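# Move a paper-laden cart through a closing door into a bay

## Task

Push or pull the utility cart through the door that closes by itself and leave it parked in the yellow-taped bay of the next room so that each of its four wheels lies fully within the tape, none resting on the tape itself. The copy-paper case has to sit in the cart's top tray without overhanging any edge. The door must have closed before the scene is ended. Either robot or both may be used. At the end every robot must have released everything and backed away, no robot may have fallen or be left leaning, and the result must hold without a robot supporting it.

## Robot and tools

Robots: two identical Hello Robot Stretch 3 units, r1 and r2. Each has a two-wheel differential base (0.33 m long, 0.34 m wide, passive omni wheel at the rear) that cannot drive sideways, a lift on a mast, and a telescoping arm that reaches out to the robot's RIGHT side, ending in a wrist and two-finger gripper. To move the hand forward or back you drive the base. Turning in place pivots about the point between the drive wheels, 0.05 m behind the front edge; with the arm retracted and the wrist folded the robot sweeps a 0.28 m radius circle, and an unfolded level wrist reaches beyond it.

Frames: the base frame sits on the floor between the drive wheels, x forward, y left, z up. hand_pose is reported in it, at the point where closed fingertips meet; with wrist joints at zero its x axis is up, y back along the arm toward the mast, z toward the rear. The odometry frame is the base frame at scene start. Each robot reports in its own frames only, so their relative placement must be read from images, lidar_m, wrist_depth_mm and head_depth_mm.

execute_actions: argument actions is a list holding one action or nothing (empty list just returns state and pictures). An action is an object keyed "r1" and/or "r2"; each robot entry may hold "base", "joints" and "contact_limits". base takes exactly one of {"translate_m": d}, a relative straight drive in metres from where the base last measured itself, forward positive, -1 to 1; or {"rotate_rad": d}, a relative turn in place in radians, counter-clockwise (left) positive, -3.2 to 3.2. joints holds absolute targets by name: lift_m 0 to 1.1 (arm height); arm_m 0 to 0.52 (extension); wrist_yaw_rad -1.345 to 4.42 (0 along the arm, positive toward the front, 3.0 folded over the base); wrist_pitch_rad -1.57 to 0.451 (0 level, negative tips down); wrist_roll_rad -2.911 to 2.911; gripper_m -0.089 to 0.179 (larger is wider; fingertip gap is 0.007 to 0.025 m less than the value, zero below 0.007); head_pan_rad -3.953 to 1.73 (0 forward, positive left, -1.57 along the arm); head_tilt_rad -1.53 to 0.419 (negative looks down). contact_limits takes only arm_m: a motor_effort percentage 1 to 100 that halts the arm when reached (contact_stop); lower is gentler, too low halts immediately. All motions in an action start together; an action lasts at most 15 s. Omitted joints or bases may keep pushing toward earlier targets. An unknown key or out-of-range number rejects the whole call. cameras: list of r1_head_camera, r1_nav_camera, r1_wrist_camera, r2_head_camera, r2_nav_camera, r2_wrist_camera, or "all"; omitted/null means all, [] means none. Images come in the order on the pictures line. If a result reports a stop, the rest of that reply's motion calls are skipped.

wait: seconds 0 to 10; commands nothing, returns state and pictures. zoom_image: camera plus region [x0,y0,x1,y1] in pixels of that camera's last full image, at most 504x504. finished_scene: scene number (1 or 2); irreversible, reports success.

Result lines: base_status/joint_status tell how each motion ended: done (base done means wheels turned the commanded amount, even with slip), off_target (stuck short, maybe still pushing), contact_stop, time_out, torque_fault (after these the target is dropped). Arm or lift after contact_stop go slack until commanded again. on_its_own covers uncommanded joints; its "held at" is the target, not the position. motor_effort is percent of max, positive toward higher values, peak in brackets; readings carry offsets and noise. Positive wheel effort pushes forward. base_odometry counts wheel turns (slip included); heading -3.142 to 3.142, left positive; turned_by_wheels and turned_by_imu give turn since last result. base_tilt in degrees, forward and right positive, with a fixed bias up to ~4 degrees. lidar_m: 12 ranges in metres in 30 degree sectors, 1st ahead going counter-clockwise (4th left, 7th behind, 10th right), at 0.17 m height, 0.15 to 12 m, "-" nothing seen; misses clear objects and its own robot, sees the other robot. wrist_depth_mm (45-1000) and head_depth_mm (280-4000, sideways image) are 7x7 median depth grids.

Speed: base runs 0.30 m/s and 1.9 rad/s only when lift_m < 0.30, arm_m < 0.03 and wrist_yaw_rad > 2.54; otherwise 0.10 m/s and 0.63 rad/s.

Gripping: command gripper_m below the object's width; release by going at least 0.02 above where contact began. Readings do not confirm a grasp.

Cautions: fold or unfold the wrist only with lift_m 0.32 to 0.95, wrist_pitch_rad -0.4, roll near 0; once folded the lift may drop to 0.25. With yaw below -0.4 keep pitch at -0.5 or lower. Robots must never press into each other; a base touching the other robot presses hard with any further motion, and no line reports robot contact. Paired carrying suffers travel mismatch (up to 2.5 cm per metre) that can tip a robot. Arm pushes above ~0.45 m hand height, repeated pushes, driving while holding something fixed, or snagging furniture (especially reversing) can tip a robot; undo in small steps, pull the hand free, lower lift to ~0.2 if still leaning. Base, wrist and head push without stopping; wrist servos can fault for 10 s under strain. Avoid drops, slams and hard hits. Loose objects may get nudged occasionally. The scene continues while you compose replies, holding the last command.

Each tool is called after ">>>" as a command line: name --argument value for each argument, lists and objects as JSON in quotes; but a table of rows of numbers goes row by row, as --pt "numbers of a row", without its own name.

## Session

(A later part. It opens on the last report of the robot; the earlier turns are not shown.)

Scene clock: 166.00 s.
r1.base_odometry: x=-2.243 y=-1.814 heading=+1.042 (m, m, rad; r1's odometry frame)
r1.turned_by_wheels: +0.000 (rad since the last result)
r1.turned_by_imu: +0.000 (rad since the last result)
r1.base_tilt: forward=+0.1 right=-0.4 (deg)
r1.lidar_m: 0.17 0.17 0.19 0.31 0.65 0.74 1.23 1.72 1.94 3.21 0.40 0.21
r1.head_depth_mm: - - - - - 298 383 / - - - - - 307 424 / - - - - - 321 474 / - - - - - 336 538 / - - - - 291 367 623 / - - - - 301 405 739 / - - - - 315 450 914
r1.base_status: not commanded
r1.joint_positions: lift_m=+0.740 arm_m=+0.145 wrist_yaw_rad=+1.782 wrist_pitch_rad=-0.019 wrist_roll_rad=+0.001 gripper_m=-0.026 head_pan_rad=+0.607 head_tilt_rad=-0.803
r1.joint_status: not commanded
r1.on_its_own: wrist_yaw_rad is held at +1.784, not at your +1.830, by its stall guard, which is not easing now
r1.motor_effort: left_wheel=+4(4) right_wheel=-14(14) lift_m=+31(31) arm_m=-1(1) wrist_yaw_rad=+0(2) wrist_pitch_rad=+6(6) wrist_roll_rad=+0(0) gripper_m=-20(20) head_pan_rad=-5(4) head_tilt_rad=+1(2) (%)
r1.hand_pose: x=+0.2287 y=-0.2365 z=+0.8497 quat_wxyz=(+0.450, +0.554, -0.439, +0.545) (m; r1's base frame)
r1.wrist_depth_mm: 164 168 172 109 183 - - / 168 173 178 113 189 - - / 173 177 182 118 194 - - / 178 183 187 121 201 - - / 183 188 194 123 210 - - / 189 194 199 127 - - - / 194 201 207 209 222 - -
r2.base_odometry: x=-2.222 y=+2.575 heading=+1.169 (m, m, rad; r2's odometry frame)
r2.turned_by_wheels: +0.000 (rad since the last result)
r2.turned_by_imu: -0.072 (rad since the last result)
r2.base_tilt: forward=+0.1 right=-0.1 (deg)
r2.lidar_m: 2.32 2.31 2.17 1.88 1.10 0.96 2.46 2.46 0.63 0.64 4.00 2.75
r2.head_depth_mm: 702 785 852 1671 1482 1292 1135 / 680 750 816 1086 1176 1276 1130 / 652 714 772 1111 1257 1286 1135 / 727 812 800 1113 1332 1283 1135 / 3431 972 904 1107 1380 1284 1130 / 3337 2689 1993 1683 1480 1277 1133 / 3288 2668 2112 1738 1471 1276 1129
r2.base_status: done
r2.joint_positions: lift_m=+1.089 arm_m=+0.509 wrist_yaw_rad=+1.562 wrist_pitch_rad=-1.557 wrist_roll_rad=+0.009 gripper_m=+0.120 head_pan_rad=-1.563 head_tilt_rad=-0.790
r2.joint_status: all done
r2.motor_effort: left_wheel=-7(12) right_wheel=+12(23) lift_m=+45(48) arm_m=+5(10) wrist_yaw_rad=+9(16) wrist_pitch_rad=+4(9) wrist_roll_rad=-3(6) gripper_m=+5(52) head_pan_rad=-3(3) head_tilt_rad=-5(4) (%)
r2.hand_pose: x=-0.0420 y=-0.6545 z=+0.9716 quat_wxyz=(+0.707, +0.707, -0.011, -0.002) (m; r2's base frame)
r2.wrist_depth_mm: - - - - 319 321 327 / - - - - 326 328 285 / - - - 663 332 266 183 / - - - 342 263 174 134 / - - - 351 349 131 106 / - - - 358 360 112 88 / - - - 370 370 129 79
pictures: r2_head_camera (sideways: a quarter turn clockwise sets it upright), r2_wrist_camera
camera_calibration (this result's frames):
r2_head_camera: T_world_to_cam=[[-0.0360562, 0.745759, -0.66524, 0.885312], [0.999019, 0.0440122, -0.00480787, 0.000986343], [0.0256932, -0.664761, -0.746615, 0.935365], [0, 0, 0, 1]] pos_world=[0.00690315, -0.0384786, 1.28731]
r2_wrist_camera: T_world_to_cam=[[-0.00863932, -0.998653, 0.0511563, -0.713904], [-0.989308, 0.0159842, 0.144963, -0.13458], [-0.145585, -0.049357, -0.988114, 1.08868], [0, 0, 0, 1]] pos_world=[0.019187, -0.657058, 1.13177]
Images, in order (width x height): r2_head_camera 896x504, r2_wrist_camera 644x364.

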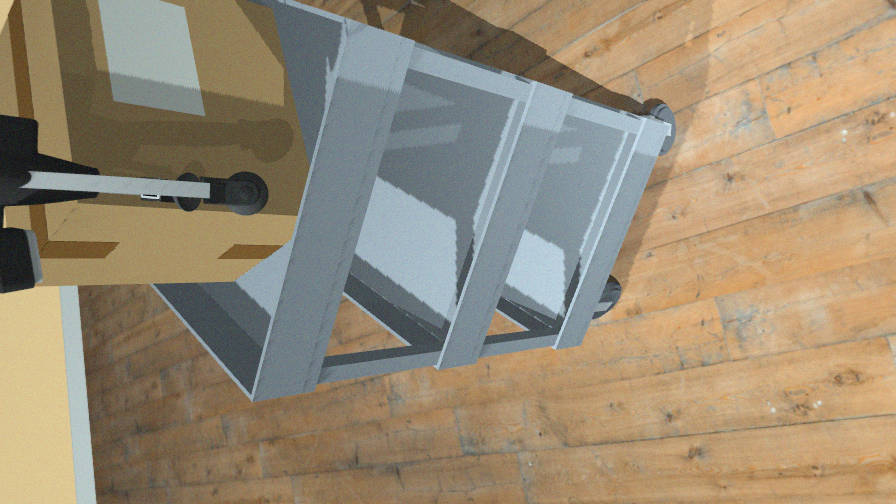

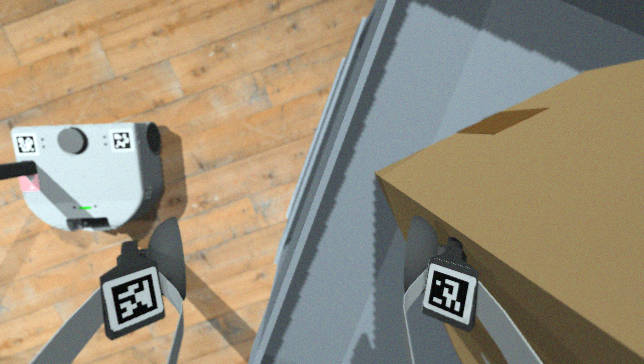

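>>> execute_actions --actions '[{"r2":{"joints":{"lift_m":1.1,"arm_m":0.40}}}]' --cameras '[]'

>>> execute_actions --actions '[{"r2":{"base":{"translate_m":0.13}}}]' --cameras '[]'

>>> execute_actions --actions '[{"r2":{"joints":{"arm_m":0.52}}}]' --cameras '["r2_head_camera","r2_wrist_camera"]'

Scene clock: 168.97 s.
r1.base_odometry: x=-2.243 y=-1.814 heading=+1.042 (m, m, rad; r1's odometry frame)
r1.turned_by_wheels: +0.000 (rad since the last result)
r1.turned_by_imu: +0.000 (rad since the last result)
r1.base_tilt: forward=+0.1 right=-0.4 (deg)
r1.lidar_m: 0.17 0.17 0.19 0.31 0.65 0.74 1.23 1.72 1.95 3.20 0.40 0.21
r1.head_depth_mm: - - - - - 297 384 / - - - - - 307 424 / - - - - - 321 475 / - - - - - 336 538 / - - - - 290 367 623 / - - - - 302 404 740 / - - - - 315 450 912
r1.base_status: not commanded
r1.joint_positions: lift_m=+0.740 arm_m=+0.145 wrist_yaw_rad=+1.782 wrist_pitch_rad=-0.019 wrist_roll_rad=+0.001 gripper_m=-0.026 head_pan_rad=+0.607 head_tilt_rad=-0.803
r1.joint_status: not commanded
r1.on_its_own: wrist_yaw_rad is held at +1.784, not at your +1.830, by its stall guard, which is not easing now
r1.motor_effort: left_wheel=+4(4) right_wheel=-14(14) lift_m=+31(31) arm_m=-1(1) wrist_yaw_rad=+2(2) wrist_pitch_rad=+6(6) wrist_roll_rad=+1(1) gripper_m=-21(20) head_pan_rad=-3(4) head_tilt_rad=+1(0) (%)
r1.hand_pose: x=+0.2287 y=-0.2365 z=+0.8497 quat_wxyz=(+0.450, +0.554, -0.439, +0.545) (m; r1's base frame)
r1.wrist_depth_mm: 165 168 172 109 183 - - / 169 173 178 114 189 - - / 173 177 182 117 195 - - / 177 183 188 121 201 - - / 183 188 194 123 209 - - / 189 195 198 127 - - - / 195 200 209 209 221 - -
r2.base_odometry: x=-2.222 y=+2.575 heading=+1.169 (m, m, rad; r2's odometry frame)
r2.turned_by_wheels: +0.000 (rad since the last result)
r2.turned_by_imu: +0.001 (rad since the last result)
r2.base_tilt: forward=+0.2 right=+0.0 (deg)
r2.lidar_m: 2.32 2.31 2.18 1.87 1.10 0.95 2.46 2.46 0.63 0.63 4.01 2.74
r2.head_depth_mm: 701 787 851 1666 1485 1289 1132 / 672 747 814 1082 1180 1277 1133 / - 709 766 1112 1251 1281 1134 / 726 815 799 1110 1338 1277 1132 / 3366 973 902 1112 1386 1279 1133 / 3360 2685 1996 1697 1480 1282 1131 / 3283 2676 2104 1741 1470 1278 1129
r2.base_status: not commanded
r2.joint_positions: lift_m=+1.099 arm_m=+0.400 wrist_yaw_rad=+1.568 wrist_pitch_rad=-1.552 wrist_roll_rad=+0.004 gripper_m=+0.120 head_pan_rad=-1.563 head_tilt_rad=-0.790
r2.joint_status: all done
r2.motor_effort: left_wheel=+0(8) right_wheel=+1(12) lift_m=+47(52) arm_m=-2(4) wrist_yaw_rad=+2(9) wrist_pitch_rad=+1(4) wrist_roll_rad=-1(3) gripper_m=-1(4) head_pan_rad=-2(3) head_tilt_rad=-5(5) (%)
r2.hand_pose: x=-0.0408 y=-0.5455 z=+0.9814 quat_wxyz=(+0.707, +0.707, -0.009, +0.004) (m; r2's base frame)
r2.wrist_depth_mm: - - - - - 333 336 / - - - - 654 340 346 / - - - - 657 347 312 / - - - - 359 315 229 / - - - - 361 335 214 / - - - - 342 359 237 / - - - - 384 390 267
pictures: none
No camera images: the call's "cameras" was empty. Leave "cameras" out to get every camera's image.

Scene clock: 171.83 s.
r1.base_odometry: x=-2.243 y=-1.814 heading=+1.042 (m, m, rad; r1's odometry frame)
r1.turned_by_wheels: +0.000 (rad since the last result)
r1.turned_by_imu: +0.000 (rad since the last result)
r1.base_tilt: forward=+0.1 right=-0.4 (deg)
r1.lidar_m: 0.17 0.17 0.19 0.31 0.65 0.74 1.23 1.71 1.95 3.20 0.40 0.21
r1.head_depth_mm: - - - - - 298 383 / - - - - - 307 425 / - - - - - 320 474 / - - - - - 336 538 / - - - - 291 367 624 / - - - - 301 405 740 / - - - - 315 450 913
r1.base_status: not commanded
r1.joint_positions: lift_m=+0.740 arm_m=+0.145 wrist_yaw_rad=+1.782 wrist_pitch_rad=-0.019 wrist_roll_rad=+0.001 gripper_m=-0.026 head_pan_rad=+0.607 head_tilt_rad=-0.803
r1.joint_status: not commanded
r1.on_its_own: wrist_yaw_rad is held at +1.784, not at your +1.830, by its stall guard, which is not easing now
r1.motor_effort: left_wheel=+4(4) right_wheel=-14(14) lift_m=+31(31) arm_m=-1(1) wrist_yaw_rad=+2(2) wrist_pitch_rad=+6(6) wrist_roll_rad=+1(1) gripper_m=-19(20) head_pan_rad=-4(5) head_tilt_rad=+0(1) (%)
r1.hand_pose: x=+0.2287 y=-0.2365 z=+0.8497 quat_wxyz=(+0.450, +0.554, -0.439, +0.545) (m; r1's base frame)
r1.wrist_depth_mm: 164 168 171 109 183 - - / 169 173 177 114 189 - - / 173 177 182 117 194 - - / 178 183 189 121 201 - - / 183 189 194 123 210 - - / 189 194 199 127 - - - / 195 200 209 209 223 - -
r2.base_odometry: x=-2.172 y=+2.695 heading=+1.169 (m, m, rad; r2's odometry frame)
r2.turned_by_wheels: +0.000 (rad since the last result)
r2.turned_by_imu: +0.001 (rad since the last result)
r2.base_tilt: forward=+0.1 right=-0.1 (deg)
r2.lidar_m: 2.19 2.19 2.22 1.89 1.39 1.06 2.60 2.59 0.68 0.68 3.96 2.59
r2.head_depth_mm: 656 719 767 1115 1068 1260 1139 / 688 744 776 1108 1252 1258 1136 / - 884 891 1111 1337 1283 1136 / 3392 2696 865 1107 1361 1287 1136 / 3358 2703 2109 1745 1470 1277 1132 / 3347 2697 2119 1737 1474 1281 1132 / 3247 2719 2097 1726 1465 1277 1126
r2.base_status: done
r2.joint_positions: lift_m=+1.099 arm_m=+0.400 wrist_yaw_rad=+1.568 wrist_pitch_rad=-1.552 wrist_roll_rad=+0.004 gripper_m=+0.120 head_pan_rad=-1.563 head_tilt_rad=-0.790
r2.joint_status: not commanded
r2.motor_effort: left_wheel=+1(4) right_wheel=+0(5) lift_m=+48(47) arm_m=-1(1) wrist_yaw_rad=+2(3) wrist_pitch_rad=+1(2) wrist_roll_rad=-1(1) gripper_m=-1(0) head_pan_rad=-4(3) head_tilt_rad=-4(5) (%)
r2.hand_pose: x=-0.0406 y=-0.5455 z=+0.9814 quat_wxyz=(+0.707, +0.707, -0.009, +0.004) (m; r2's base frame)
r2.wrist_depth_mm: - - - - - - - / - - - - - - - / - - - - 672 339 352 / - - - - 692 344 362 / - - - - 700 368 366 / - - - - 703 343 301 / - - - - 381 370 255
pictures: none
No camera images: the call's "cameras" was empty. Leave "cameras" out to get every camera's image.

Scene clock: 173.97 s.
r1.base_odometry: x=-2.243 y=-1.814 heading=+1.042 (m, m, rad; r1's odometry frame)
r1.turned_by_wheels: +0.000 (rad since the last result)
r1.turned_by_imu: +0.000 (rad since the last result)
r1.base_tilt: forward=+0.1 right=-0.4 (deg)
r1.lidar_m: 0.17 0.17 0.19 0.31 0.65 0.74 1.23 1.72 1.95 3.20 0.40 0.21
r1.head_depth_mm: - - - - - 298 383 / - - - - - 307 424 / - - - - - 321 474 / - - - - - 336 538 / - - - - 291 367 623 / - - - - 301 405 739 / - - - - 315 451 910
r1.base_status: not commanded
r1.joint_positions: lift_m=+0.740 arm_m=+0.145 wrist_yaw_rad=+1.782 wrist_pitch_rad=-0.019 wrist_roll_rad=+0.001 gripper_m=-0.026 head_pan_rad=+0.607 head_tilt_rad=-0.803
r1.joint_status: not commanded
r1.on_its_own: wrist_yaw_rad is held at +1.784, not at your +1.830, by its stall guard, which is not easing now
r1.motor_effort: left_wheel=+4(4) right_wheel=-14(14) lift_m=+31(31) arm_m=-1(1) wrist_yaw_rad=+1(2) wrist_pitch_rad=+6(6) wrist_roll_rad=+0(1) gripper_m=-19(20) head_pan_rad=-4(5) head_tilt_rad=+1(1) (%)
r1.hand_pose: x=+0.2287 y=-0.2365 z=+0.8497 quat_wxyz=(+0.450, +0.554, -0.439, +0.545) (m; r1's base frame)
r1.wrist_depth_mm: 164 167 172 109 183 - - / 168 172 178 114 189 - - / 173 177 183 117 195 - - / 178 182 188 121 202 - - / 184 188 194 123 209 - - / 189 195 199 127 - - - / 195 201 208 208 222 - -
r2.base_odometry: x=-2.172 y=+2.695 heading=+1.169 (m, m, rad; r2's odometry frame)
r2.turned_by_wheels: +0.000 (rad since the last result)
r2.turned_by_imu: +0.000 (rad since the last result)
r2.base_tilt: forward=+0.2 right=+0.0 (deg)
r2.lidar_m: 2.19 2.18 2.22 1.89 1.38 1.06 2.60 2.59 0.68 0.68 3.97 2.60
r2.head_depth_mm: 658 718 766 1115 1069 1265 1139 / 701 742 776 1114 1258 1260 1133 / 799 859 817 1110 1332 1284 1135 / 3465 2693 862 1109 1366 1282 1135 / 3387 2698 2122 1738 1469 1286 1125 / 3337 2696 2102 1732 1477 1278 1131 / 3275 2690 2125 1737 1473 1277 1131
r2.base_status: not commanded
r2.joint_positions: lift_m=+1.099 arm_m=+0.520 wrist_yaw_rad=+1.568 wrist_pitch_rad=-1.552 wrist_roll_rad=+0.004 gripper_m=+0.120 head_pan_rad=-1.563 head_tilt_rad=-0.790
r2.joint_status: all done
r2.motor_effort: left_wheel=+1(1) right_wheel=-1(0) lift_m=+48(47) arm_m=+3(3) wrist_yaw_rad=+2(2) wrist_pitch_rad=+1(1) wrist_roll_rad=-2(2) gripper_m=-1(0) head_pan_rad=-4(3) head_tilt_rad=-4(5) (%)
r2.hand_pose: x=-0.0406 y=-0.6648 z=+0.9814 quat_wxyz=(+0.707, +0.707, -0.009, +0.004) (m; r2's base frame)
r2.wrist_depth_mm: - - - - - - - / - - - - - - - / - - - - 344 348 - / - - - 920 355 359 362 / - - - 685 363 357 297 / - - - 372 357 274 240 / - - - 379 273 232 204
pictures: r2_head_camera (sideways: a quarter turn clockwise sets it upright), r2_wrist_camera
camera_calibration (this result's frames):
r2_head_camera: T_world_to_cam=[[-0.0360561, 0.745761, -0.665237, 0.885309], [0.999019, 0.044012, -0.00480776, 0.00098621], [0.025693, -0.664759, -0.746616, 0.935368], [0, 0, 0, 1]] pos_world=[0.00690314, -0.0384786, 1.28731]
r2_wrist_camera: T_world_to_cam=[[0.00260635, -0.998682, 0.0512603, -0.724343], [-0.99019, 0.00458379, 0.139651, -0.136868], [-0.139702, -0.0511214, -0.988873, 1.09784], [0, 0, 0, 1]] pos_world=[0.0197322, -0.666638, 1.14187]
Images, in order (width x height): r2_head_camera 896x504, r2_wrist_camera 644x364.

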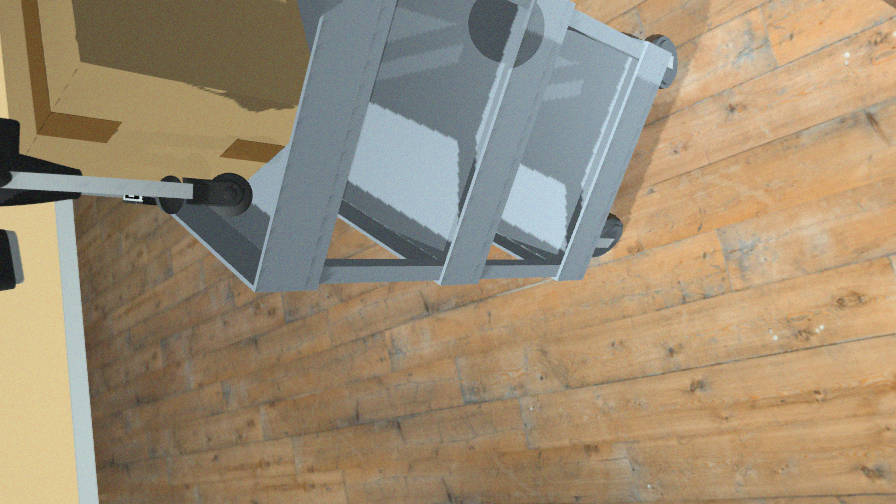

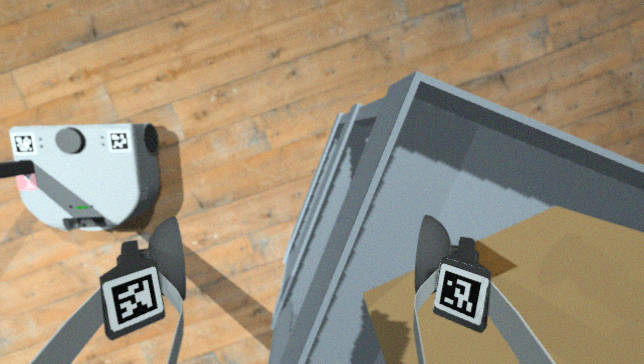

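>>> execute_actions --actions '[{"r2":{"base":{"translate_m":0.03},"joints":{"gripper_m":0.14,"lift_m":1.04}}}]' --cameras '["r2_head_camera","r2_wrist_camera"]'

Scene clock: 176.83 s.
r1.base_odometry: x=-2.243 y=-1.814 heading=+1.042 (m, m, rad; r1's odometry frame)
r1.turned_by_wheels: +0.000 (rad since the last result)
r1.turned_by_imu: +0.000 (rad since the last result)
r1.base_tilt: forward=+0.1 right=-0.4 (deg)
r1.lidar_m: 0.17 0.17 0.19 0.31 0.65 0.74 1.23 1.72 1.95 3.20 0.40 0.21
r1.head_depth_mm: - - - - - 298 383 / - - - - - 307 424 / - - - - - 320 474 / - - - - - 336 538 / - - - - 291 367 623 / - - - - 301 404 740 / - - - - 315 450 912
r1.base_status: not commanded
r1.joint_positions: lift_m=+0.740 arm_m=+0.145 wrist_yaw_rad=+1.782 wrist_pitch_rad=-0.019 wrist_roll_rad=+0.001 gripper_m=-0.026 head_pan_rad=+0.607 head_tilt_rad=-0.803
r1.joint_status: not commanded
r1.on_its_own: wrist_yaw_rad is held at +1.784, not at your +1.830, by its stall guard, which is not easing now
r1.motor_effort: left_wheel=+4(4) right_wheel=-13(14) lift_m=+31(31) arm_m=-1(1) wrist_yaw_rad=+1(1) wrist_pitch_rad=+6(6) wrist_roll_rad=+0(0) gripper_m=-19(20) head_pan_rad=-4(4) head_tilt_rad=+2(1) (%)
r1.hand_pose: x=+0.2287 y=-0.2365 z=+0.8497 quat_wxyz=(+0.450, +0.554, -0.439, +0.545) (m; r1's base frame)
r1.wrist_depth_mm: 164 168 173 109 183 - - / 168 172 177 114 188 - - / 173 177 182 117 195 - - / 178 183 189 121 202 - - / 184 189 194 123 208 - - / 189 194 198 127 - - - / 195 200 209 209 222 - -
r2.base_odometry: x=-2.160 y=+2.722 heading=+1.169 (m, m, rad; r2's odometry frame)
r2.turned_by_wheels: +0.000 (rad since the last result)
r2.turned_by_imu: +0.001 (rad since the last result)
r2.base_tilt: forward=+0.2 right=+0.0 (deg)
r2.lidar_m: 2.17 2.16 2.23 1.89 1.45 1.09 2.63 2.61 0.69 0.70 3.95 2.56
r2.head_depth_mm: 662 710 771 1113 1115 1265 1140 / 733 784 788 1115 1282 1283 1136 / - 941 909 1109 1337 1281 1133 / 3368 2741 900 1171 1389 1276 1130 / 3387 2713 2104 1740 1477 1279 1132 / 3321 2704 2110 1732 1468 1279 1128 / 3245 2676 2107 1735 1470 1279 1129
r2.base_status: done
r2.joint_positions: lift_m=+1.041 arm_m=+0.520 wrist_yaw_rad=+1.568 wrist_pitch_rad=-1.551 wrist_roll_rad=+0.004 gripper_m=+0.140 head_pan_rad=-1.563 head_tilt_rad=-0.790
r2.joint_status: all done
r2.motor_effort: left_wheel=+1(7) right_wheel=+0(6) lift_m=+16(41) arm_m=+3(3) wrist_yaw_rad=+2(1) wrist_pitch_rad=+1(1) wrist_roll_rad=-1(2) gripper_m=+0(85) head_pan_rad=-4(3) head_tilt_rad=-5(5) (%)
r2.hand_pose: x=-0.0405 y=-0.6648 z=+0.9227 quat_wxyz=(+0.707, +0.707, -0.009, +0.004) (m; r2's base frame)
r2.wrist_depth_mm: 982 - - - - - - / - - - - - - - / - - - - 289 292 - / - - - 941 292 299 301 / - - - 636 299 303 312 / - - - 648 309 309 276 / - - - 317 313 265 234
pictures: r2_head_camera (sideways: a quarter turn clockwise sets it upright), r2_wrist_camera
camera_calibration (this result's frames):
r2_head_camera: T_world_to_cam=[[-0.0360562, 0.745761, -0.665238, 0.885309], [0.999019, 0.0440121, -0.00480777, 0.000986215], [0.0256931, -0.664759, -0.746616, 0.935367], [0, 0, 0, 1]] pos_world=[0.00690315, -0.0384786, 1.28731]
r2_wrist_camera: T_world_to_cam=[[0.00258603, -0.998682, 0.0512625, -0.721341], [-0.990246, 0.00458366, 0.139252, -0.128205], [-0.139304, -0.0511226, -0.988929, 1.03988], [0, 0, 0, 1]] pos_world=[0.0197709, -0.666641, 1.0832]
Images, in order (width x height): r2_head_camera 896x504, r2_wrist_camera 644x364.

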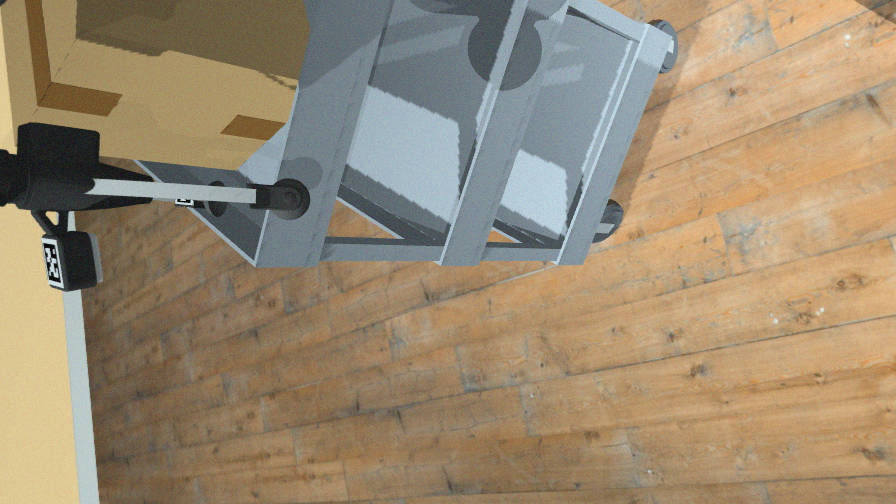

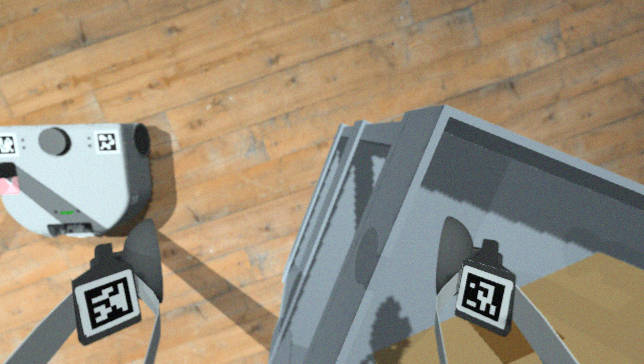

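>>> execute_actions --actions '[{"r2":{"joints":{"lift_m":0.95}}}]' --cameras '[]'

>>> execute_actions --actions '[{"r2":{"joints":{"gripper_m":-0.02,"arm_m":0.50}}}]' --cameras '["r2_wrist_camera"]'

>>> execute_actions --actions '[{"r2":{"joints":{"arm_m":0.16},"contact_limits":{"arm_m":24}}}]' --cameras '["r2_head_camera","r2_wrist_camera","r2_nav_camera"]'

Scene clock: 178.67 s.
r1.base_odometry: x=-2.243 y=-1.814 heading=+1.042 (m, m, rad; r1's odometry frame)
r1.turned_by_wheels: +0.000 (rad since the last result)
r1.turned_by_imu: +0.000 (rad since the last result)
r1.base_tilt: forward=+0.1 right=-0.4 (deg)
r1.lidar_m: 0.17 0.17 0.19 0.31 0.65 0.74 1.23 1.72 1.94 3.20 0.40 0.21
r1.head_depth_mm: - - - - - 298 384 / - - - - - 307 424 / - - - - - 321 475 / - - - - - 336 538 / - - - - 291 367 623 / - - - - 301 404 740 / - - - - 315 451 912
r1.base_status: not commanded
r1.joint_positions: lift_m=+0.740 arm_m=+0.145 wrist_yaw_rad=+1.782 wrist_pitch_rad=-0.019 wrist_roll_rad=+0.001 gripper_m=-0.026 head_pan_rad=+0.607 head_tilt_rad=-0.803
r1.joint_status: not commanded
r1.on_its_own: wrist_yaw_rad is held at +1.784, not at your +1.830, by its stall guard, which is not easing now
r1.motor_effort: left_wheel=+4(4) right_wheel=-14(13) lift_m=+31(31) arm_m=-1(1) wrist_yaw_rad=+1(1) wrist_pitch_rad=+6(6) wrist_roll_rad=+0(1) gripper_m=-19(19) head_pan_rad=-4(4) head_tilt_rad=+1(1) (%)
r1.hand_pose: x=+0.2287 y=-0.2365 z=+0.8497 quat_wxyz=(+0.450, +0.554, -0.439, +0.545) (m; r1's base frame)
r1.wrist_depth_mm: 164 167 172 109 184 - 879 / 169 172 178 114 189 - - / 173 178 183 117 195 - - / 178 183 188 121 201 - - / 183 188 194 123 209 - - / 189 194 199 127 - - - / 194 200 208 209 222 - -
r2.base_odometry: x=-2.160 y=+2.722 heading=+1.169 (m, m, rad; r2's odometry frame)
r2.turned_by_wheels: +0.000 (rad since the last result)
r2.turned_by_imu: +0.000 (rad since the last result)
r2.base_tilt: forward=+0.2 right=-0.1 (deg)
r2.lidar_m: 2.16 2.16 2.23 1.89 1.45 1.09 2.62 2.61 0.69 0.70 3.96 2.57
r2.head_depth_mm: - - 772 1111 1117 1259 1141 / 753 792 784 1110 1286 1284 1137 / - - 808 1113 1332 1281 1133 / 3425 2531 900 1171 1387 1284 1134 / 3339 2708 2115 1733 1464 1281 1131 / 3345 2685 2115 1735 1469 1279 1129 / 3213 2715 2109 1737 1471 1271 1128
r2.base_status: not commanded
r2.joint_positions: lift_m=+0.951 arm_m=+0.520 wrist_yaw_rad=+1.568 wrist_pitch_rad=-1.557 wrist_roll_rad=+0.005 gripper_m=+0.140 head_pan_rad=-1.563 head_tilt_rad=-0.790
r2.joint_status: all done
r2.motor_effort: left_wheel=-2(2) right_wheel=+5(5) lift_m=+12(15) arm_m=+1(3) wrist_yaw_rad=+2(3) wrist_pitch_rad=+3(4) wrist_roll_rad=-2(2) gripper_m=-9(8) head_pan_rad=-4(3) head_tilt_rad=-5(4) (%)
r2.hand_pose: x=-0.0420 y=-0.6651 z=+0.8329 quat_wxyz=(+0.707, +0.707, -0.008, +0.002) (m; r2's base frame)
r2.wrist_depth_mm: 911 922 914 946 939 947 975 / 935 942 943 944 972 970 998 / 944 970 974 973 294 148 143 / - 985 - 834 211 204 207 / - - - 551 183 209 213 / - - - 561 166 - 219 / - - - 568 164 222 223
pictures: none
No camera images: the call's "cameras" was empty. Leave "cameras" out to get every camera's image.

Scene clock: 180.93 s.
r1.base_odometry: x=-2.243 y=-1.814 heading=+1.042 (m, m, rad; r1's odometry frame)
r1.turned_by_wheels: +0.000 (rad since the last result)
r1.turned_by_imu: +0.000 (rad since the last result)
r1.base_tilt: forward=+0.1 right=-0.4 (deg)
r1.lidar_m: 0.17 0.17 0.19 0.31 0.65 0.74 1.23 1.72 1.94 3.22 0.40 0.21
r1.head_depth_mm: - - - - - 298 384 / - - - - - 307 424 / - - - - - 320 475 / - - - - - 336 539 / - - - - 291 367 623 / - - - - 301 405 740 / - - - - 315 451 913
r1.base_status: not commanded
r1.joint_positions: lift_m=+0.740 arm_m=+0.145 wrist_yaw_rad=+1.782 wrist_pitch_rad=-0.019 wrist_roll_rad=+0.001 gripper_m=-0.026 head_pan_rad=+0.607 head_tilt_rad=-0.803
r1.joint_status: not commanded
r1.on_its_own: wrist_yaw_rad is held at +1.784, not at your +1.830, by its stall guard, which is not easing now
r1.motor_effort: left_wheel=+4(4) right_wheel=-14(14) lift_m=+31(31) arm_m=-1(1) wrist_yaw_rad=+1(1) wrist_pitch_rad=+6(6) wrist_roll_rad=+1(1) gripper_m=-20(20) head_pan_rad=-5(5) head_tilt_rad=+2(1) (%)
r1.hand_pose: x=+0.2287 y=-0.2365 z=+0.8497 quat_wxyz=(+0.450, +0.554, -0.439, +0.545) (m; r1's base frame)
r1.wrist_depth_mm: 164 168 172 109 183 - 875 / 168 172 177 114 189 - - / 172 177 183 117 195 - - / 178 182 188 121 201 - - / 184 188 194 123 209 - - / 189 194 199 127 - - - / 195 200 209 209 223 - -
r2.base_odometry: x=-2.160 y=+2.722 heading=+1.169 (m, m, rad; r2's odometry frame)
r2.turned_by_wheels: +0.000 (rad since the last result)
r2.turned_by_imu: +0.001 (rad since the last result)
r2.base_tilt: forward=+0.2 right=-0.1 (deg)
r2.lidar_m: 2.16 2.16 2.22 1.89 1.45 1.08 2.62 2.62 0.64 0.64 3.96 2.56
r2.head_depth_mm: - - 715 1087 1010 1237 1141 / 689 717 744 1112 1234 1262 1133 / - - 777 1114 1254 1281 1132 / 3444 2606 812 1056 1279 1281 1130 / 3369 2712 2109 1734 1476 1279 1134 / 3331 2697 2112 1742 1476 1282 1134 / 3266 2674 2089 1729 1469 1279 1127
r2.base_status: not commanded
r2.joint_positions: lift_m=+0.951 arm_m=+0.501 wrist_yaw_rad=+1.566 wrist_pitch_rad=-1.547 wrist_roll_rad=+0.019 gripper_m=-0.019 head_pan_rad=-1.563 head_tilt_rad=-0.790
r2.joint_status: all done
r2.motor_effort: left_wheel=+1(5) right_wheel=+0(11) lift_m=+14(14) arm_m=-5(8) wrist_yaw_rad=+5(4) wrist_pitch_rad=-1(4) wrist_roll_rad=-7(7) gripper_m=-24(99) head_pan_rad=-5(4) head_tilt_rad=-5(4) (%)
r2.hand_pose: x=-0.0394 y=-0.6458 z=+0.8327 quat_wxyz=(+0.707, +0.707, -0.017, +0.000) (m; r2's base frame)
r2.wrist_depth_mm: 910 922 927 938 941 969 972 / 929 958 947 956 959 990 - / 946 947 968 522 199 160 169 / - 971 994 203 203 205 209 / - - - 182 207 211 214 / - - - 142 213 217 217 / - - - 214 218 220 189
pictures: r2_wrist_camera
camera_calibration (this result's frames):
r2_wrist_camera: T_world_to_cam=[[-0.0151857, -0.998587, 0.0509299, -0.69813], [-0.990626, 0.0219412, 0.134829, -0.099747], [-0.135756, -0.048405, -0.989559, 0.954396], [0, 0, 0, 1]] pos_world=[0.0201517, -0.648757, 0.993435]
Images, in order (width x height): r2_wrist_camera 644x364.

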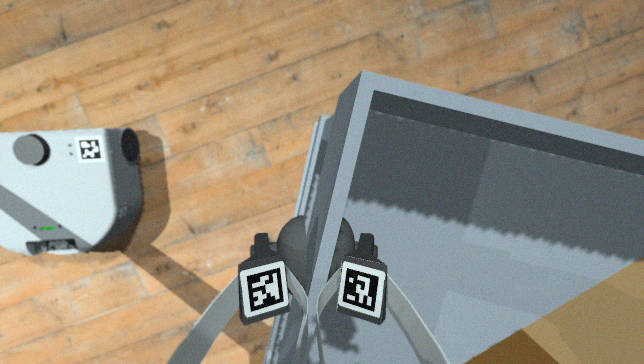

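Scene clock: 184.63 s.
r1.base_odometry: x=-2.243 y=-1.814 heading=+1.042 (m, m, rad; r1's odometry frame)
r1.turned_by_wheels: +0.000 (rad since the last result)
r1.turned_by_imu: +0.000 (rad since the last result)
r1.base_tilt: forward=+0.1 right=-0.4 (deg)
r1.lidar_m: 0.17 0.17 0.19 0.31 0.65 0.74 1.23 1.72 1.95 3.20 0.40 0.21
r1.head_depth_mm: - - - - - 298 383 / - - - - - 307 424 / - - - - - 320 474 / - - - - - 336 538 / - - - - 291 367 622 / - - - - 301 405 738 / - - - - 315 450 912
r1.base_status: not commanded
r1.joint_positions: lift_m=+0.740 arm_m=+0.145 wrist_yaw_rad=+1.782 wrist_pitch_rad=-0.019 wrist_roll_rad=+0.001 gripper_m=-0.026 head_pan_rad=+0.607 head_tilt_rad=-0.803
r1.joint_status: not commanded
r1.on_its_own: wrist_yaw_rad is held at +1.784, not at your +1.830, by its stall guard, which is not easing now
r1.motor_effort: left_wheel=+4(4) right_wheel=-14(14) lift_m=+31(31) arm_m=-1(1) wrist_yaw_rad=+1(1) wrist_pitch_rad=+6(6) wrist_roll_rad=+1(1) gripper_m=-20(20) head_pan_rad=-5(4) head_tilt_rad=+2(2) (%)
r1.hand_pose: x=+0.2287 y=-0.2365 z=+0.8497 quat_wxyz=(+0.450, +0.554, -0.439, +0.545) (m; r1's base frame)
r1.wrist_depth_mm: 164 167 172 109 183 - 875 / 169 173 177 114 188 - - / 173 177 183 117 194 - - / 178 183 188 121 201 - - / 184 188 194 123 209 - - / 189 194 199 127 - - - / 195 201 210 209 223 - -
r2.base_odometry: x=-2.160 y=+2.722 heading=+1.170 (m, m, rad; r2's odometry frame)
r2.turned_by_wheels: +0.000 (rad since the last result)
r2.turned_by_imu: +0.001 (rad since the last result)
r2.base_tilt: forward=+0.1 right=-0.1 (deg)
r2.lidar_m: 2.16 2.16 2.23 1.90 1.45 1.08 2.62 0.52 0.33 0.30 3.95 2.57
r2.head_depth_mm: 3677 - 446 515 563 850 1101 / 3607 - - 558 585 833 1080 / 3536 503 - - 537 830 1082 / 3427 511 584 625 570 801 1055 / 3375 2512 847 1674 1408 1258 1130 / 3359 2681 2119 1739 1465 1281 1135 / 3227 2673 2106 1732 1471 1276 1128
r2.base_status: not commanded
r2.joint_positions: lift_m=+0.951 arm_m=+0.161 wrist_yaw_rad=+1.582 wrist_pitch_rad=-1.514 wrist_roll_rad=-0.020 gripper_m=-0.019 head_pan_rad=-1.563 head_tilt_rad=-0.790
r2.joint_status: all done
r2.on_its_own: wrist_yaw_rad is at rest, and its effort (-15) is outside its rest range (-12 to +12)
r2.motor_effort: left_wheel=+6(7) right_wheel=-9(11) lift_m=+14(14) arm_m=-4(6) wrist_yaw_rad=-15(15) wrist_pitch_rad=-14(16) wrist_roll_rad=+7(7) gripper_m=-23(27) head_pan_rad=-3(4) head_tilt_rad=-5(5) (%)
r2.contact_limits: arm_m 24 (drawing in: default 14, maximum 24; extending or still: default 22, maximum 35)
r2.hand_pose: x=-0.0310 y=-0.3061 z=+0.8322 quat_wxyz=(+0.707, +0.706, -0.009, +0.031) (m; r2's base frame)
r2.wrist_depth_mm: 918 926 941 938 968 974 150 / 934 945 969 140 164 200 201 / 963 952 959 198 200 203 205 / 945 - - 202 204 207 208 / 992 992 - 204 207 211 194 / 982 - - 200 211 213 175 / - - - 216 216 204 159
pictures: r2_head_camera (sideways: a quarter turn clockwise sets it upright), r2_nav_camera (sideways: a quarter turn counterclockwise sets it upright), r2_wrist_camera
camera_calibration (this result's frames):
r2_head_camera: T_world_to_cam=[[-0.0360561, 0.745764, -0.665233, 0.885304], [0.999019, 0.044012, -0.00480757, 0.000985953], [0.025693, -0.664754, -0.74662, 0.935372], [0, 0, 0, 1]] pos_world=[0.00690314, -0.0384785, 1.28731]
r2_nav_camera: T_world_to_cam=[[0.00430936, -0.710051, 0.704137, -0.869289], [-0.99997, 0.00142761, 0.00755948, 0.0476514], [-0.00637285, -0.704149, -0.710024, 0.874528], [0, 0, 0, 1]] pos_world=[0.0569693, -0.00150977, 1.23267]
r2_wrist_camera: T_world_to_cam=[[0.0384771, -0.997867, 0.0527372, -0.358328], [-0.994181, -0.0329142, 0.102568, -0.088897], [-0.100613, -0.0563769, -0.993327, 0.973319], [0, 0, 0, 1]] pos_world=[0.0233364, -0.305617, 0.99484]
Images, in order (width x height): r2_head_camera 896x504, r2_nav_camera 672x504, r2_wrist_camera 644x364.

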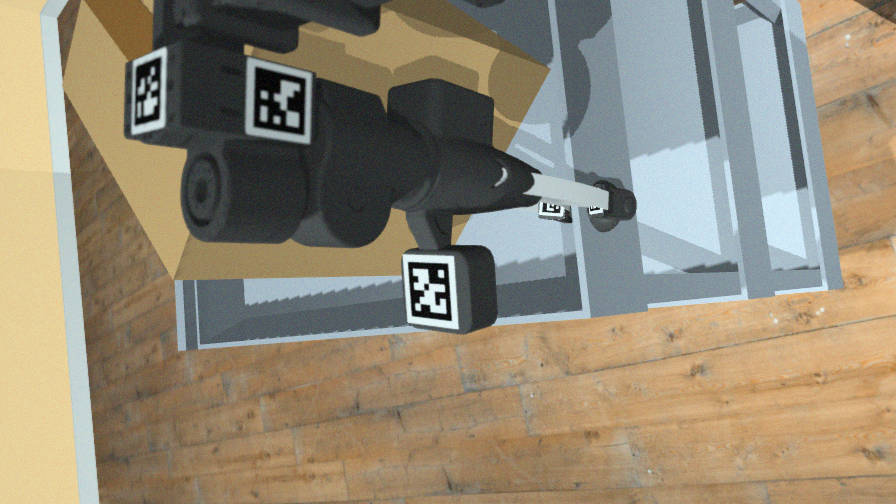

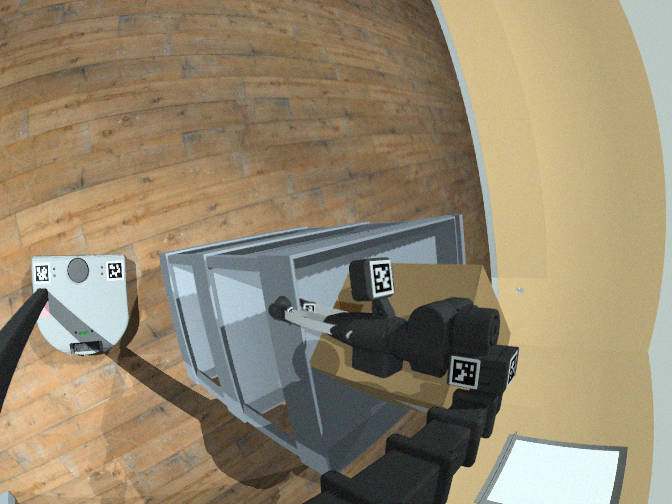

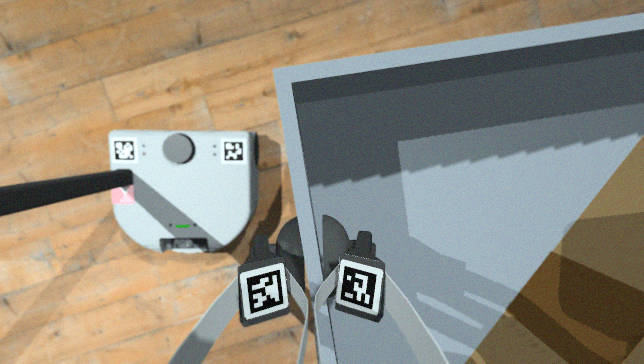

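>>> execute_actions --actions '[{"r2":{"joints":{"gripper_m":0.10,"lift_m":1.06}}}]' --cameras '[]'

>>> execute_actions --actions '[{"r2":{"base":{"rotate_rad":-1.40},"joints":{"arm_m":0.02,"head_pan_rad":-0.3,"head_tilt_rad":-1.0}}}]' --cameras '[]'

>>> execute_actions --actions '[{"r2":{"joints":{"wrist_pitch_rad":-0.9,"wrist_roll_rad":1.57}}}]' --cameras '["r2_head_camera","r2_wrist_camera","r2_nav_camera"]'

Scene clock: 187.83 s.
r1.base_odometry: x=-2.243 y=-1.814 heading=+1.042 (m, m, rad; r1's odometry frame)
r1.turned_by_wheels: +0.000 (rad since the last result)
r1.turned_by_imu: +0.000 (rad since the last result)
r1.base_tilt: forward=+0.1 right=-0.5 (deg)
r1.lidar_m: 0.17 0.17 0.19 0.31 0.65 0.74 1.22 1.72 1.94 3.20 0.40 0.21
r1.head_depth_mm: - - - - - 298 384 / - - - - - 307 424 / - - - - - 320 474 / - - - - - 336 539 / - - - - 291 367 622 / - - - - 302 404 739 / - - - - 315 451 913
r1.base_status: not commanded
r1.joint_positions: lift_m=+0.740 arm_m=+0.145 wrist_yaw_rad=+1.782 wrist_pitch_rad=-0.019 wrist_roll_rad=+0.001 gripper_m=-0.026 head_pan_rad=+0.607 head_tilt_rad=-0.803
r1.joint_status: not commanded
r1.on_its_own: wrist_yaw_rad is held at +1.784, not at your +1.830, by its stall guard, which is not easing now
r1.motor_effort: left_wheel=+4(4) right_wheel=-14(14) lift_m=+31(31) arm_m=-1(1) wrist_yaw_rad=+1(2) wrist_pitch_rad=+6(6) wrist_roll_rad=+0(0) gripper_m=-19(20) head_pan_rad=-4(4) head_tilt_rad=+1(1) (%)
r1.hand_pose: x=+0.2287 y=-0.2365 z=+0.8497 quat_wxyz=(+0.450, +0.554, -0.439, +0.545) (m; r1's base frame)
r1.wrist_depth_mm: 164 167 173 109 183 - - / 169 173 178 114 189 - - / 173 177 182 117 195 - - / 178 183 188 121 201 - - / 183 187 194 123 210 - - / 189 195 198 127 - - - / 196 200 209 209 223 - -
r2.base_odometry: x=-2.160 y=+2.722 heading=+1.169 (m, m, rad; r2's odometry frame)
r2.turned_by_wheels: +0.000 (rad since the last result)
r2.turned_by_imu: +0.000 (rad since the last result)
r2.base_tilt: forward=+0.1 right=-0.1 (deg)
r2.lidar_m: 2.16 2.16 2.23 1.89 1.45 1.09 2.62 0.52 0.33 0.30 3.94 2.56
r2.head_depth_mm: 3760 474 434 516 563 850 1097 / - - - 544 584 834 1083 / - - 537 623 597 817 1081 / 3412 489 579 641 569 798 1057 / 3355 2643 1915 708 1380 1257 1136 / 3310 2685 2123 1736 1480 1280 1129 / 3219 2696 2110 1727 1466 1277 1132
r2.base_status: not commanded
r2.joint_positions: lift_m=+1.059 arm_m=+0.160 wrist_yaw_rad=+1.573 wrist_pitch_rad=-1.542 wrist_roll_rad=-0.004 gripper_m=+0.100 head_pan_rad=-1.563 head_tilt_rad=-0.790
r2.joint_status: all done
r2.motor_effort: left_wheel=+1(5) right_wheel=+0(9) lift_m=+48(60) arm_m=-1(4) wrist_yaw_rad=-5(14) wrist_pitch_rad=-2(15) wrist_roll_rad=+2(7) gripper_m=+0(97) head_pan_rad=-5(2) head_tilt_rad=-5(5) (%)
r2.hand_pose: x=-0.0382 y=-0.3056 z=+0.9412 quat_wxyz=(+0.707, +0.707, -0.007, +0.012) (m; r2's base frame)
r2.wrist_depth_mm: - - - - - - - / - - - - 300 303 305 / - - - 306 305 306 236 / - - - 312 314 287 206 / - - - 322 319 249 187 / - - - - 327 217 170 / - - - - 284 195 156
pictures: none
No camera images: the call's "cameras" was empty. Leave "cameras" out to get every camera's image.

Scene clock: 191.00 s.
r1.base_odometry: x=-2.243 y=-1.814 heading=+1.042 (m, m, rad; r1's odometry frame)
r1.turned_by_wheels: +0.000 (rad since the last result)
r1.turned_by_imu: +0.000 (rad since the last result)
r1.base_tilt: forward=+0.1 right=-0.4 (deg)
r1.lidar_m: 0.17 0.17 0.19 0.31 0.65 0.74 1.23 1.72 1.95 3.21 0.40 0.21
r1.head_depth_mm: - - - - - 298 383 / - - - - - 307 424 / - - - - - 320 473 / - - - - - 336 538 / - - - - 291 367 623 / - - - - 301 405 738 / - - - - 315 450 914
r1.base_status: not commanded
r1.joint_positions: lift_m=+0.740 arm_m=+0.145 wrist_yaw_rad=+1.782 wrist_pitch_rad=-0.019 wrist_roll_rad=+0.001 gripper_m=-0.026 head_pan_rad=+0.607 head_tilt_rad=-0.803
r1.joint_status: not commanded
r1.on_its_own: wrist_yaw_rad is held at +1.784, not at your +1.830, by its stall guard, which is not easing now
r1.motor_effort: left_wheel=+4(4) right_wheel=-14(14) lift_m=+31(31) arm_m=-1(1) wrist_yaw_rad=+1(1) wrist_pitch_rad=+6(7) wrist_roll_rad=+0(0) gripper_m=-20(20) head_pan_rad=-4(5) head_tilt_rad=+2(2) (%)
r1.hand_pose: x=+0.2287 y=-0.2365 z=+0.8497 quat_wxyz=(+0.450, +0.554, -0.439, +0.545) (m; r1's base frame)
r1.wrist_depth_mm: 164 168 173 109 183 - - / 169 173 177 114 189 - - / 173 177 182 117 196 - - / 178 183 189 121 201 - - / 183 189 194 123 210 - - / 189 194 198 127 - - - / 196 201 209 209 222 - -
r2.base_odometry: x=-2.160 y=+2.722 heading=-0.231 (m, m, rad; r2's odometry frame)
r2.turned_by_wheels: -1.400 (rad since the last result)
r2.turned_by_imu: -1.400 (rad since the last result)
r2.base_tilt: forward=+0.2 right=-0.1 (deg)
r2.lidar_m: 0.30 3.65 2.36 2.16 2.17 2.06 1.89 1.11 1.08 2.62 0.43 0.31
r2.head_depth_mm: 420 696 649 890 1275 1200 1099 / 389 436 607 602 1117 1204 1097 / 402 453 550 591 886 1204 1126 / 413 481 593 572 872 1170 1111 / 427 515 622 559 844 1186 1097 / 473 718 659 1436 1328 1198 1098 / 843 1902 1693 1486 1327 1202 1098
r2.base_status: done
r2.joint_positions: lift_m=+1.059 arm_m=+0.020 wrist_yaw_rad=+1.573 wrist_pitch_rad=-1.544 wrist_roll_rad=-0.004 gripper_m=+0.100 head_pan_rad=-0.307 head_tilt_rad=-0.988
r2.joint_status: all done
r2.motor_effort: left_wheel=+2(5) right_wheel=-1(4) lift_m=+48(48) arm_m=-1(2) wrist_yaw_rad=-3(5) wrist_pitch_rad=-2(3) wrist_roll_rad=+1(1) gripper_m=-1(0) head_pan_rad=+5(44) head_tilt_rad=-6(18) (%)
r2.hand_pose: x=-0.0385 y=-0.1656 z=+0.9412 quat_wxyz=(+0.707, +0.707, -0.007, +0.011) (m; r2's base frame)
r2.wrist_depth_mm: - - - 898 - - - / - - - - - - - / - - - - - - - / - - - - - - - / - - - - - - - / - - - - - - - / - - - - - - -
pictures: none
No camera images: the call's "cameras" was empty. Leave "cameras" out to get every camera's image.

Scene clock: 192.43 s.
r1.base_odometry: x=-2.243 y=-1.814 heading=+1.042 (m, m, rad; r1's odometry frame)
r1.turned_by_wheels: +0.000 (rad since the last result)
r1.turned_by_imu: +0.000 (rad since the last result)
r1.base_tilt: forward=+0.1 right=-0.4 (deg)
r1.lidar_m: 0.17 0.17 0.19 0.31 0.65 0.74 1.23 1.72 1.94 3.21 0.40 0.21
r1.head_depth_mm: - - - - - 298 384 / - - - - - 307 424 / - - - - - 320 475 / - - - - - 336 539 / - - - - 291 367 622 / - - - - 301 404 739 / - - - - 315 450 911
r1.base_status: not commanded
r1.joint_positions: lift_m=+0.740 arm_m=+0.145 wrist_yaw_rad=+1.782 wrist_pitch_rad=-0.019 wrist_roll_rad=+0.001 gripper_m=-0.026 head_pan_rad=+0.607 head_tilt_rad=-0.803
r1.joint_status: not commanded
r1.on_its_own: wrist_yaw_rad is held at +1.784, not at your +1.830, by its stall guard, which is not easing now
r1.motor_effort: left_wheel=+4(4) right_wheel=-14(14) lift_m=+31(31) arm_m=-1(1) wrist_yaw_rad=+1(2) wrist_pitch_rad=+6(6) wrist_roll_rad=+0(0) gripper_m=-21(19) head_pan_rad=-4(4) head_tilt_rad=+2(1) (%)
r1.hand_pose: x=+0.2287 y=-0.2365 z=+0.8497 quat_wxyz=(+0.450, +0.554, -0.439, +0.545) (m; r1's base frame)
r1.wrist_depth_mm: 164 167 172 109 183 - - / 168 172 177 114 189 - - / 174 178 183 117 195 - - / 178 182 188 121 202 - - / 183 189 194 123 209 - - / 189 194 199 127 - - - / 195 201 209 209 223 - -
r2.base_odometry: x=-2.160 y=+2.722 heading=-0.231 (m, m, rad; r2's odometry frame)
r2.turned_by_wheels: +0.000 (rad since the last result)
r2.turned_by_imu: +0.000 (rad since the last result)
r2.base_tilt: forward=+0.2 right=-0.1 (deg)
r2.lidar_m: 0.30 3.65 2.36 2.16 2.18 2.06 1.89 1.11 1.08 2.61 0.43 0.31
r2.head_depth_mm: 420 697 650 588 1277 1207 1099 / 389 436 606 601 1115 1207 1098 / 402 452 550 584 883 1203 1129 / 414 481 594 573 868 1170 1113 / 429 513 622 560 844 1185 1096 / 473 716 660 1436 1331 1203 1095 / 843 1913 1688 1490 1331 1200 1092
r2.base_status: not commanded
r2.joint_positions: lift_m=+1.059 arm_m=+0.020 wrist_yaw_rad=+1.573 wrist_pitch_rad=-0.914 wrist_roll_rad=+1.567 gripper_m=+0.100 head_pan_rad=-0.307 head_tilt_rad=-0.988
r2.joint_status: all done
r2.motor_effort: left_wheel=+2(2) right_wheel=-1(1) lift_m=+48(47) arm_m=-1(1) wrist_yaw_rad=-3(4) wrist_pitch_rad=+6(6) wrist_roll_rad=+1(0) gripper_m=+0(0) head_pan_rad=+3(3) head_tilt_rad=-6(5) (%)
r2.hand_pose: x=+0.1158 y=-0.1652 z=+0.9803 quat_wxyz=(+0.314, +0.635, -0.634, -0.311) (m; r2's base frame)
r2.wrist_depth_mm: 381 493 385 711 - 911 836 / 328 407 403 751 959 953 854 / 290 346 400 753 990 968 836 / 313 387 416 759 - 992 - / 362 454 412 734 - - - / - - 430 - - - - / - - - - - - 894
pictures: r2_head_camera (sideways: a quarter turn clockwise sets it upright), r2_nav_camera (sideways: a quarter turn counterclockwise sets it upright), r2_wrist_camera
camera_calibration (this result's frames):
r2_head_camera: T_world_to_cam=[[-0.830761, 0.231565, -0.506176, 0.682926], [0.267134, 0.963656, 0.00241913, -0.0039582], [0.48834, -0.133207, -0.862427, 1.08311], [0, 0, 0, 1]] pos_world=[0.0394791, -0.0100492, 1.27979]
r2_nav_camera: T_world_to_cam=[[0.794905, -0.253214, 0.55137, -0.675064], [-0.309283, -0.950926, 0.00918342, 0.0413261], [0.521986, -0.177829, -0.83421, 1.03278], [0, 0, 0, 1]] pos_world=[0.0102946, 0.0520218, 1.23339]
r2_wrist_camera: T_world_to_cam=[[-0.821853, -0.0156265, -0.569486, 0.640664], [-0.10237, 0.987404, 0.120641, 0.0940644], [0.560427, 0.157448, -0.8131, 0.925172], [0, 0, 0, 1]] pos_world=[0.017669, -0.228534, 1.10576]
Images, in order (width x height): r2_head_camera 896x504, r2_nav_camera 672x504, r2_wrist_camera 644x364.

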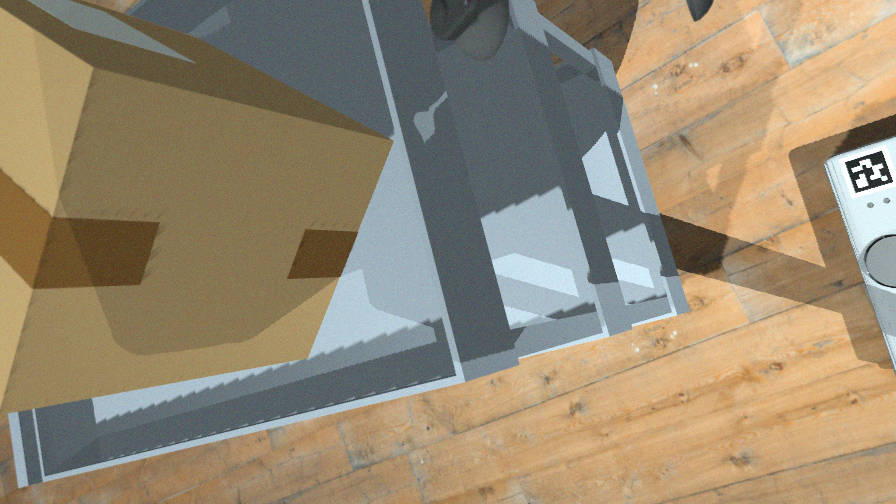

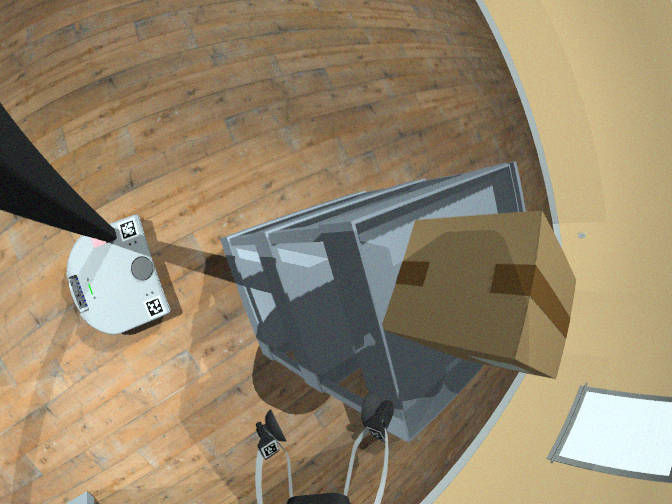

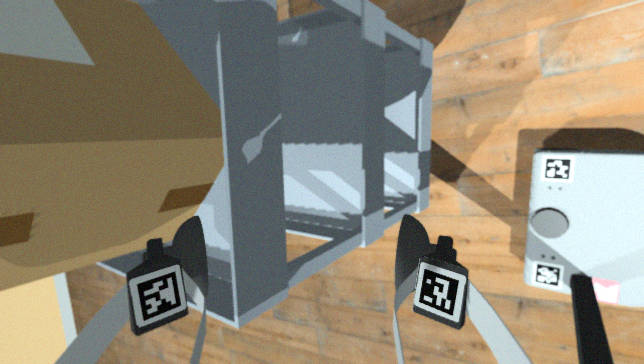

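>>> execute_actions --actions '[{"r2":{"base":{"translate_m":0.165},"joints":{"arm_m":0.11,"gripper_m":0.12,"lift_m":1.09}}}]' --cameras '["r2_head_camera","r2_wrist_camera"]'

Scene clock: 196.20 s.
r1.base_odometry: x=-2.243 y=-1.814 heading=+1.042 (m, m, rad; r1's odometry frame)
r1.turned_by_wheels: +0.000 (rad since the last result)
r1.turned_by_imu: +0.000 (rad since the last result)
r1.base_tilt: forward=+0.1 right=-0.4 (deg)
r1.lidar_m: 0.17 0.17 0.19 0.31 0.66 0.74 1.23 1.71 1.94 3.21 0.40 0.21
r1.head_depth_mm: - - - - - 298 383 / - - - - - 307 425 / - - - - - 321 474 / - - - - - 336 539 / - - - - 291 367 623 / - - - - 301 405 741 / - - - - 315 451 909
r1.base_status: not commanded
r1.joint_positions: lift_m=+0.740 arm_m=+0.145 wrist_yaw_rad=+1.782 wrist_pitch_rad=-0.019 wrist_roll_rad=+0.001 gripper_m=-0.026 head_pan_rad=+0.607 head_tilt_rad=-0.803
r1.joint_status: not commanded
r1.on_its_own: wrist_yaw_rad is held at +1.784, not at your +1.830, by its stall guard, which is not easing now
r1.motor_effort: left_wheel=+4(4) right_wheel=-14(14) lift_m=+31(31) arm_m=-1(1) wrist_yaw_rad=+1(2) wrist_pitch_rad=+6(6) wrist_roll_rad=+0(0) gripper_m=-19(20) head_pan_rad=-4(4) head_tilt_rad=+2(2) (%)
r1.hand_pose: x=+0.2287 y=-0.2365 z=+0.8497 quat_wxyz=(+0.450, +0.554, -0.439, +0.545) (m; r1's base frame)
r1.wrist_depth_mm: 164 167 173 109 183 - - / 169 172 178 114 188 - - / 173 177 182 117 194 - - / 178 183 189 121 202 - - / 184 188 194 123 209 - - / 189 194 198 127 - - - / 196 200 209 209 222 - -
r2.base_odometry: x=-1.999 y=+2.685 heading=-0.231 (m, m, rad; r2's odometry frame)
r2.turned_by_wheels: +0.000 (rad since the last result)
r2.turned_by_imu: +0.001 (rad since the last result)
r2.base_tilt: forward=+0.1 right=-0.1 (deg)
r2.lidar_m: 3.79 3.69 2.38 2.18 2.20 2.24 2.06 1.20 2.55 2.59 0.19 0.15
r2.head_depth_mm: 382 323 323 399 510 1059 1100 / 382 321 345 433 506 786 1095 / 383 329 371 474 509 764 1127 / 382 337 400 522 509 546 1096 / 2321 348 451 551 508 1153 1105 / 2330 732 660 1420 1326 1201 1094 / 2311 1906 1683 1486 1327 1204 1095
r2.base_status: done
r2.joint_positions: lift_m=+1.089 arm_m=+0.110 wrist_yaw_rad=+1.572 wrist_pitch_rad=-0.913 wrist_roll_rad=+1.568 gripper_m=+0.120 head_pan_rad=-0.307 head_tilt_rad=-0.988
r2.joint_status: all done
r2.motor_effort: left_wheel=+2(7) right_wheel=-1(4) lift_m=+47(50) arm_m=+4(5) wrist_yaw_rad=-4(3) wrist_pitch_rad=+6(6) wrist_roll_rad=+1(1) gripper_m=+0(83) head_pan_rad=+3(4) head_tilt_rad=-6(6) (%)
r2.hand_pose: x=+0.1160 y=-0.2545 z=+1.0104 quat_wxyz=(+0.313, +0.635, -0.634, -0.310) (m; r2's base frame)
r2.wrist_depth_mm: 305 462 431 380 352 951 843 / 264 317 432 398 358 925 850 / 230 273 350 395 368 943 874 / 204 238 294 381 368 921 883 / 191 210 255 342 344 - - / 190 - 257 430 351 - - / 215 228 469 454 442 - 914
pictures: r2_head_camera (sideways: a quarter turn clockwise sets it upright), r2_wrist_camera
camera_calibration (this result's frames):
r2_head_camera: T_world_to_cam=[[-0.83087, 0.231525, -0.506016, 0.682717], [0.267055, 0.963678, 0.00242595, -0.0039666], [0.488198, -0.133118, -0.862521, 1.08323], [0, 0, 0, 1]] pos_world=[0.039476, -0.0100452, 1.27979]
r2_wrist_camera: T_world_to_cam=[[-0.821364, -0.015108, -0.570205, 0.657375], [-0.101966, 0.987436, 0.120717, 0.178572], [0.561217, 0.157294, -0.812585, 0.962971], [0, 0, 0, 1]] pos_world=[0.0177168, -0.317866, 1.13578]
Images, in order (width x height): r2_head_camera 896x504, r2_wrist_camera 644x364.

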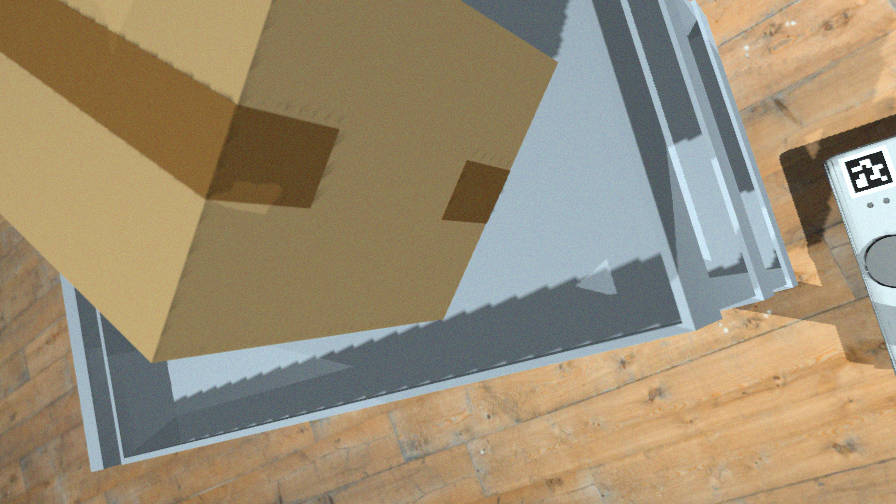

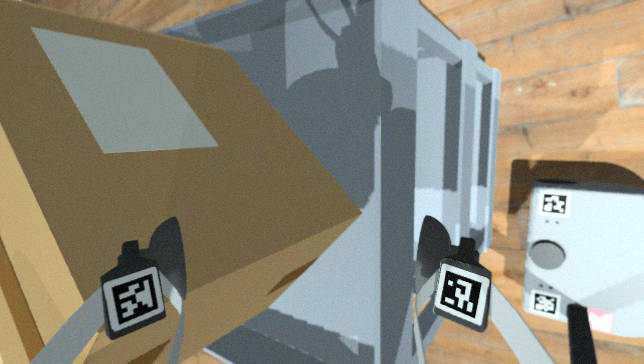

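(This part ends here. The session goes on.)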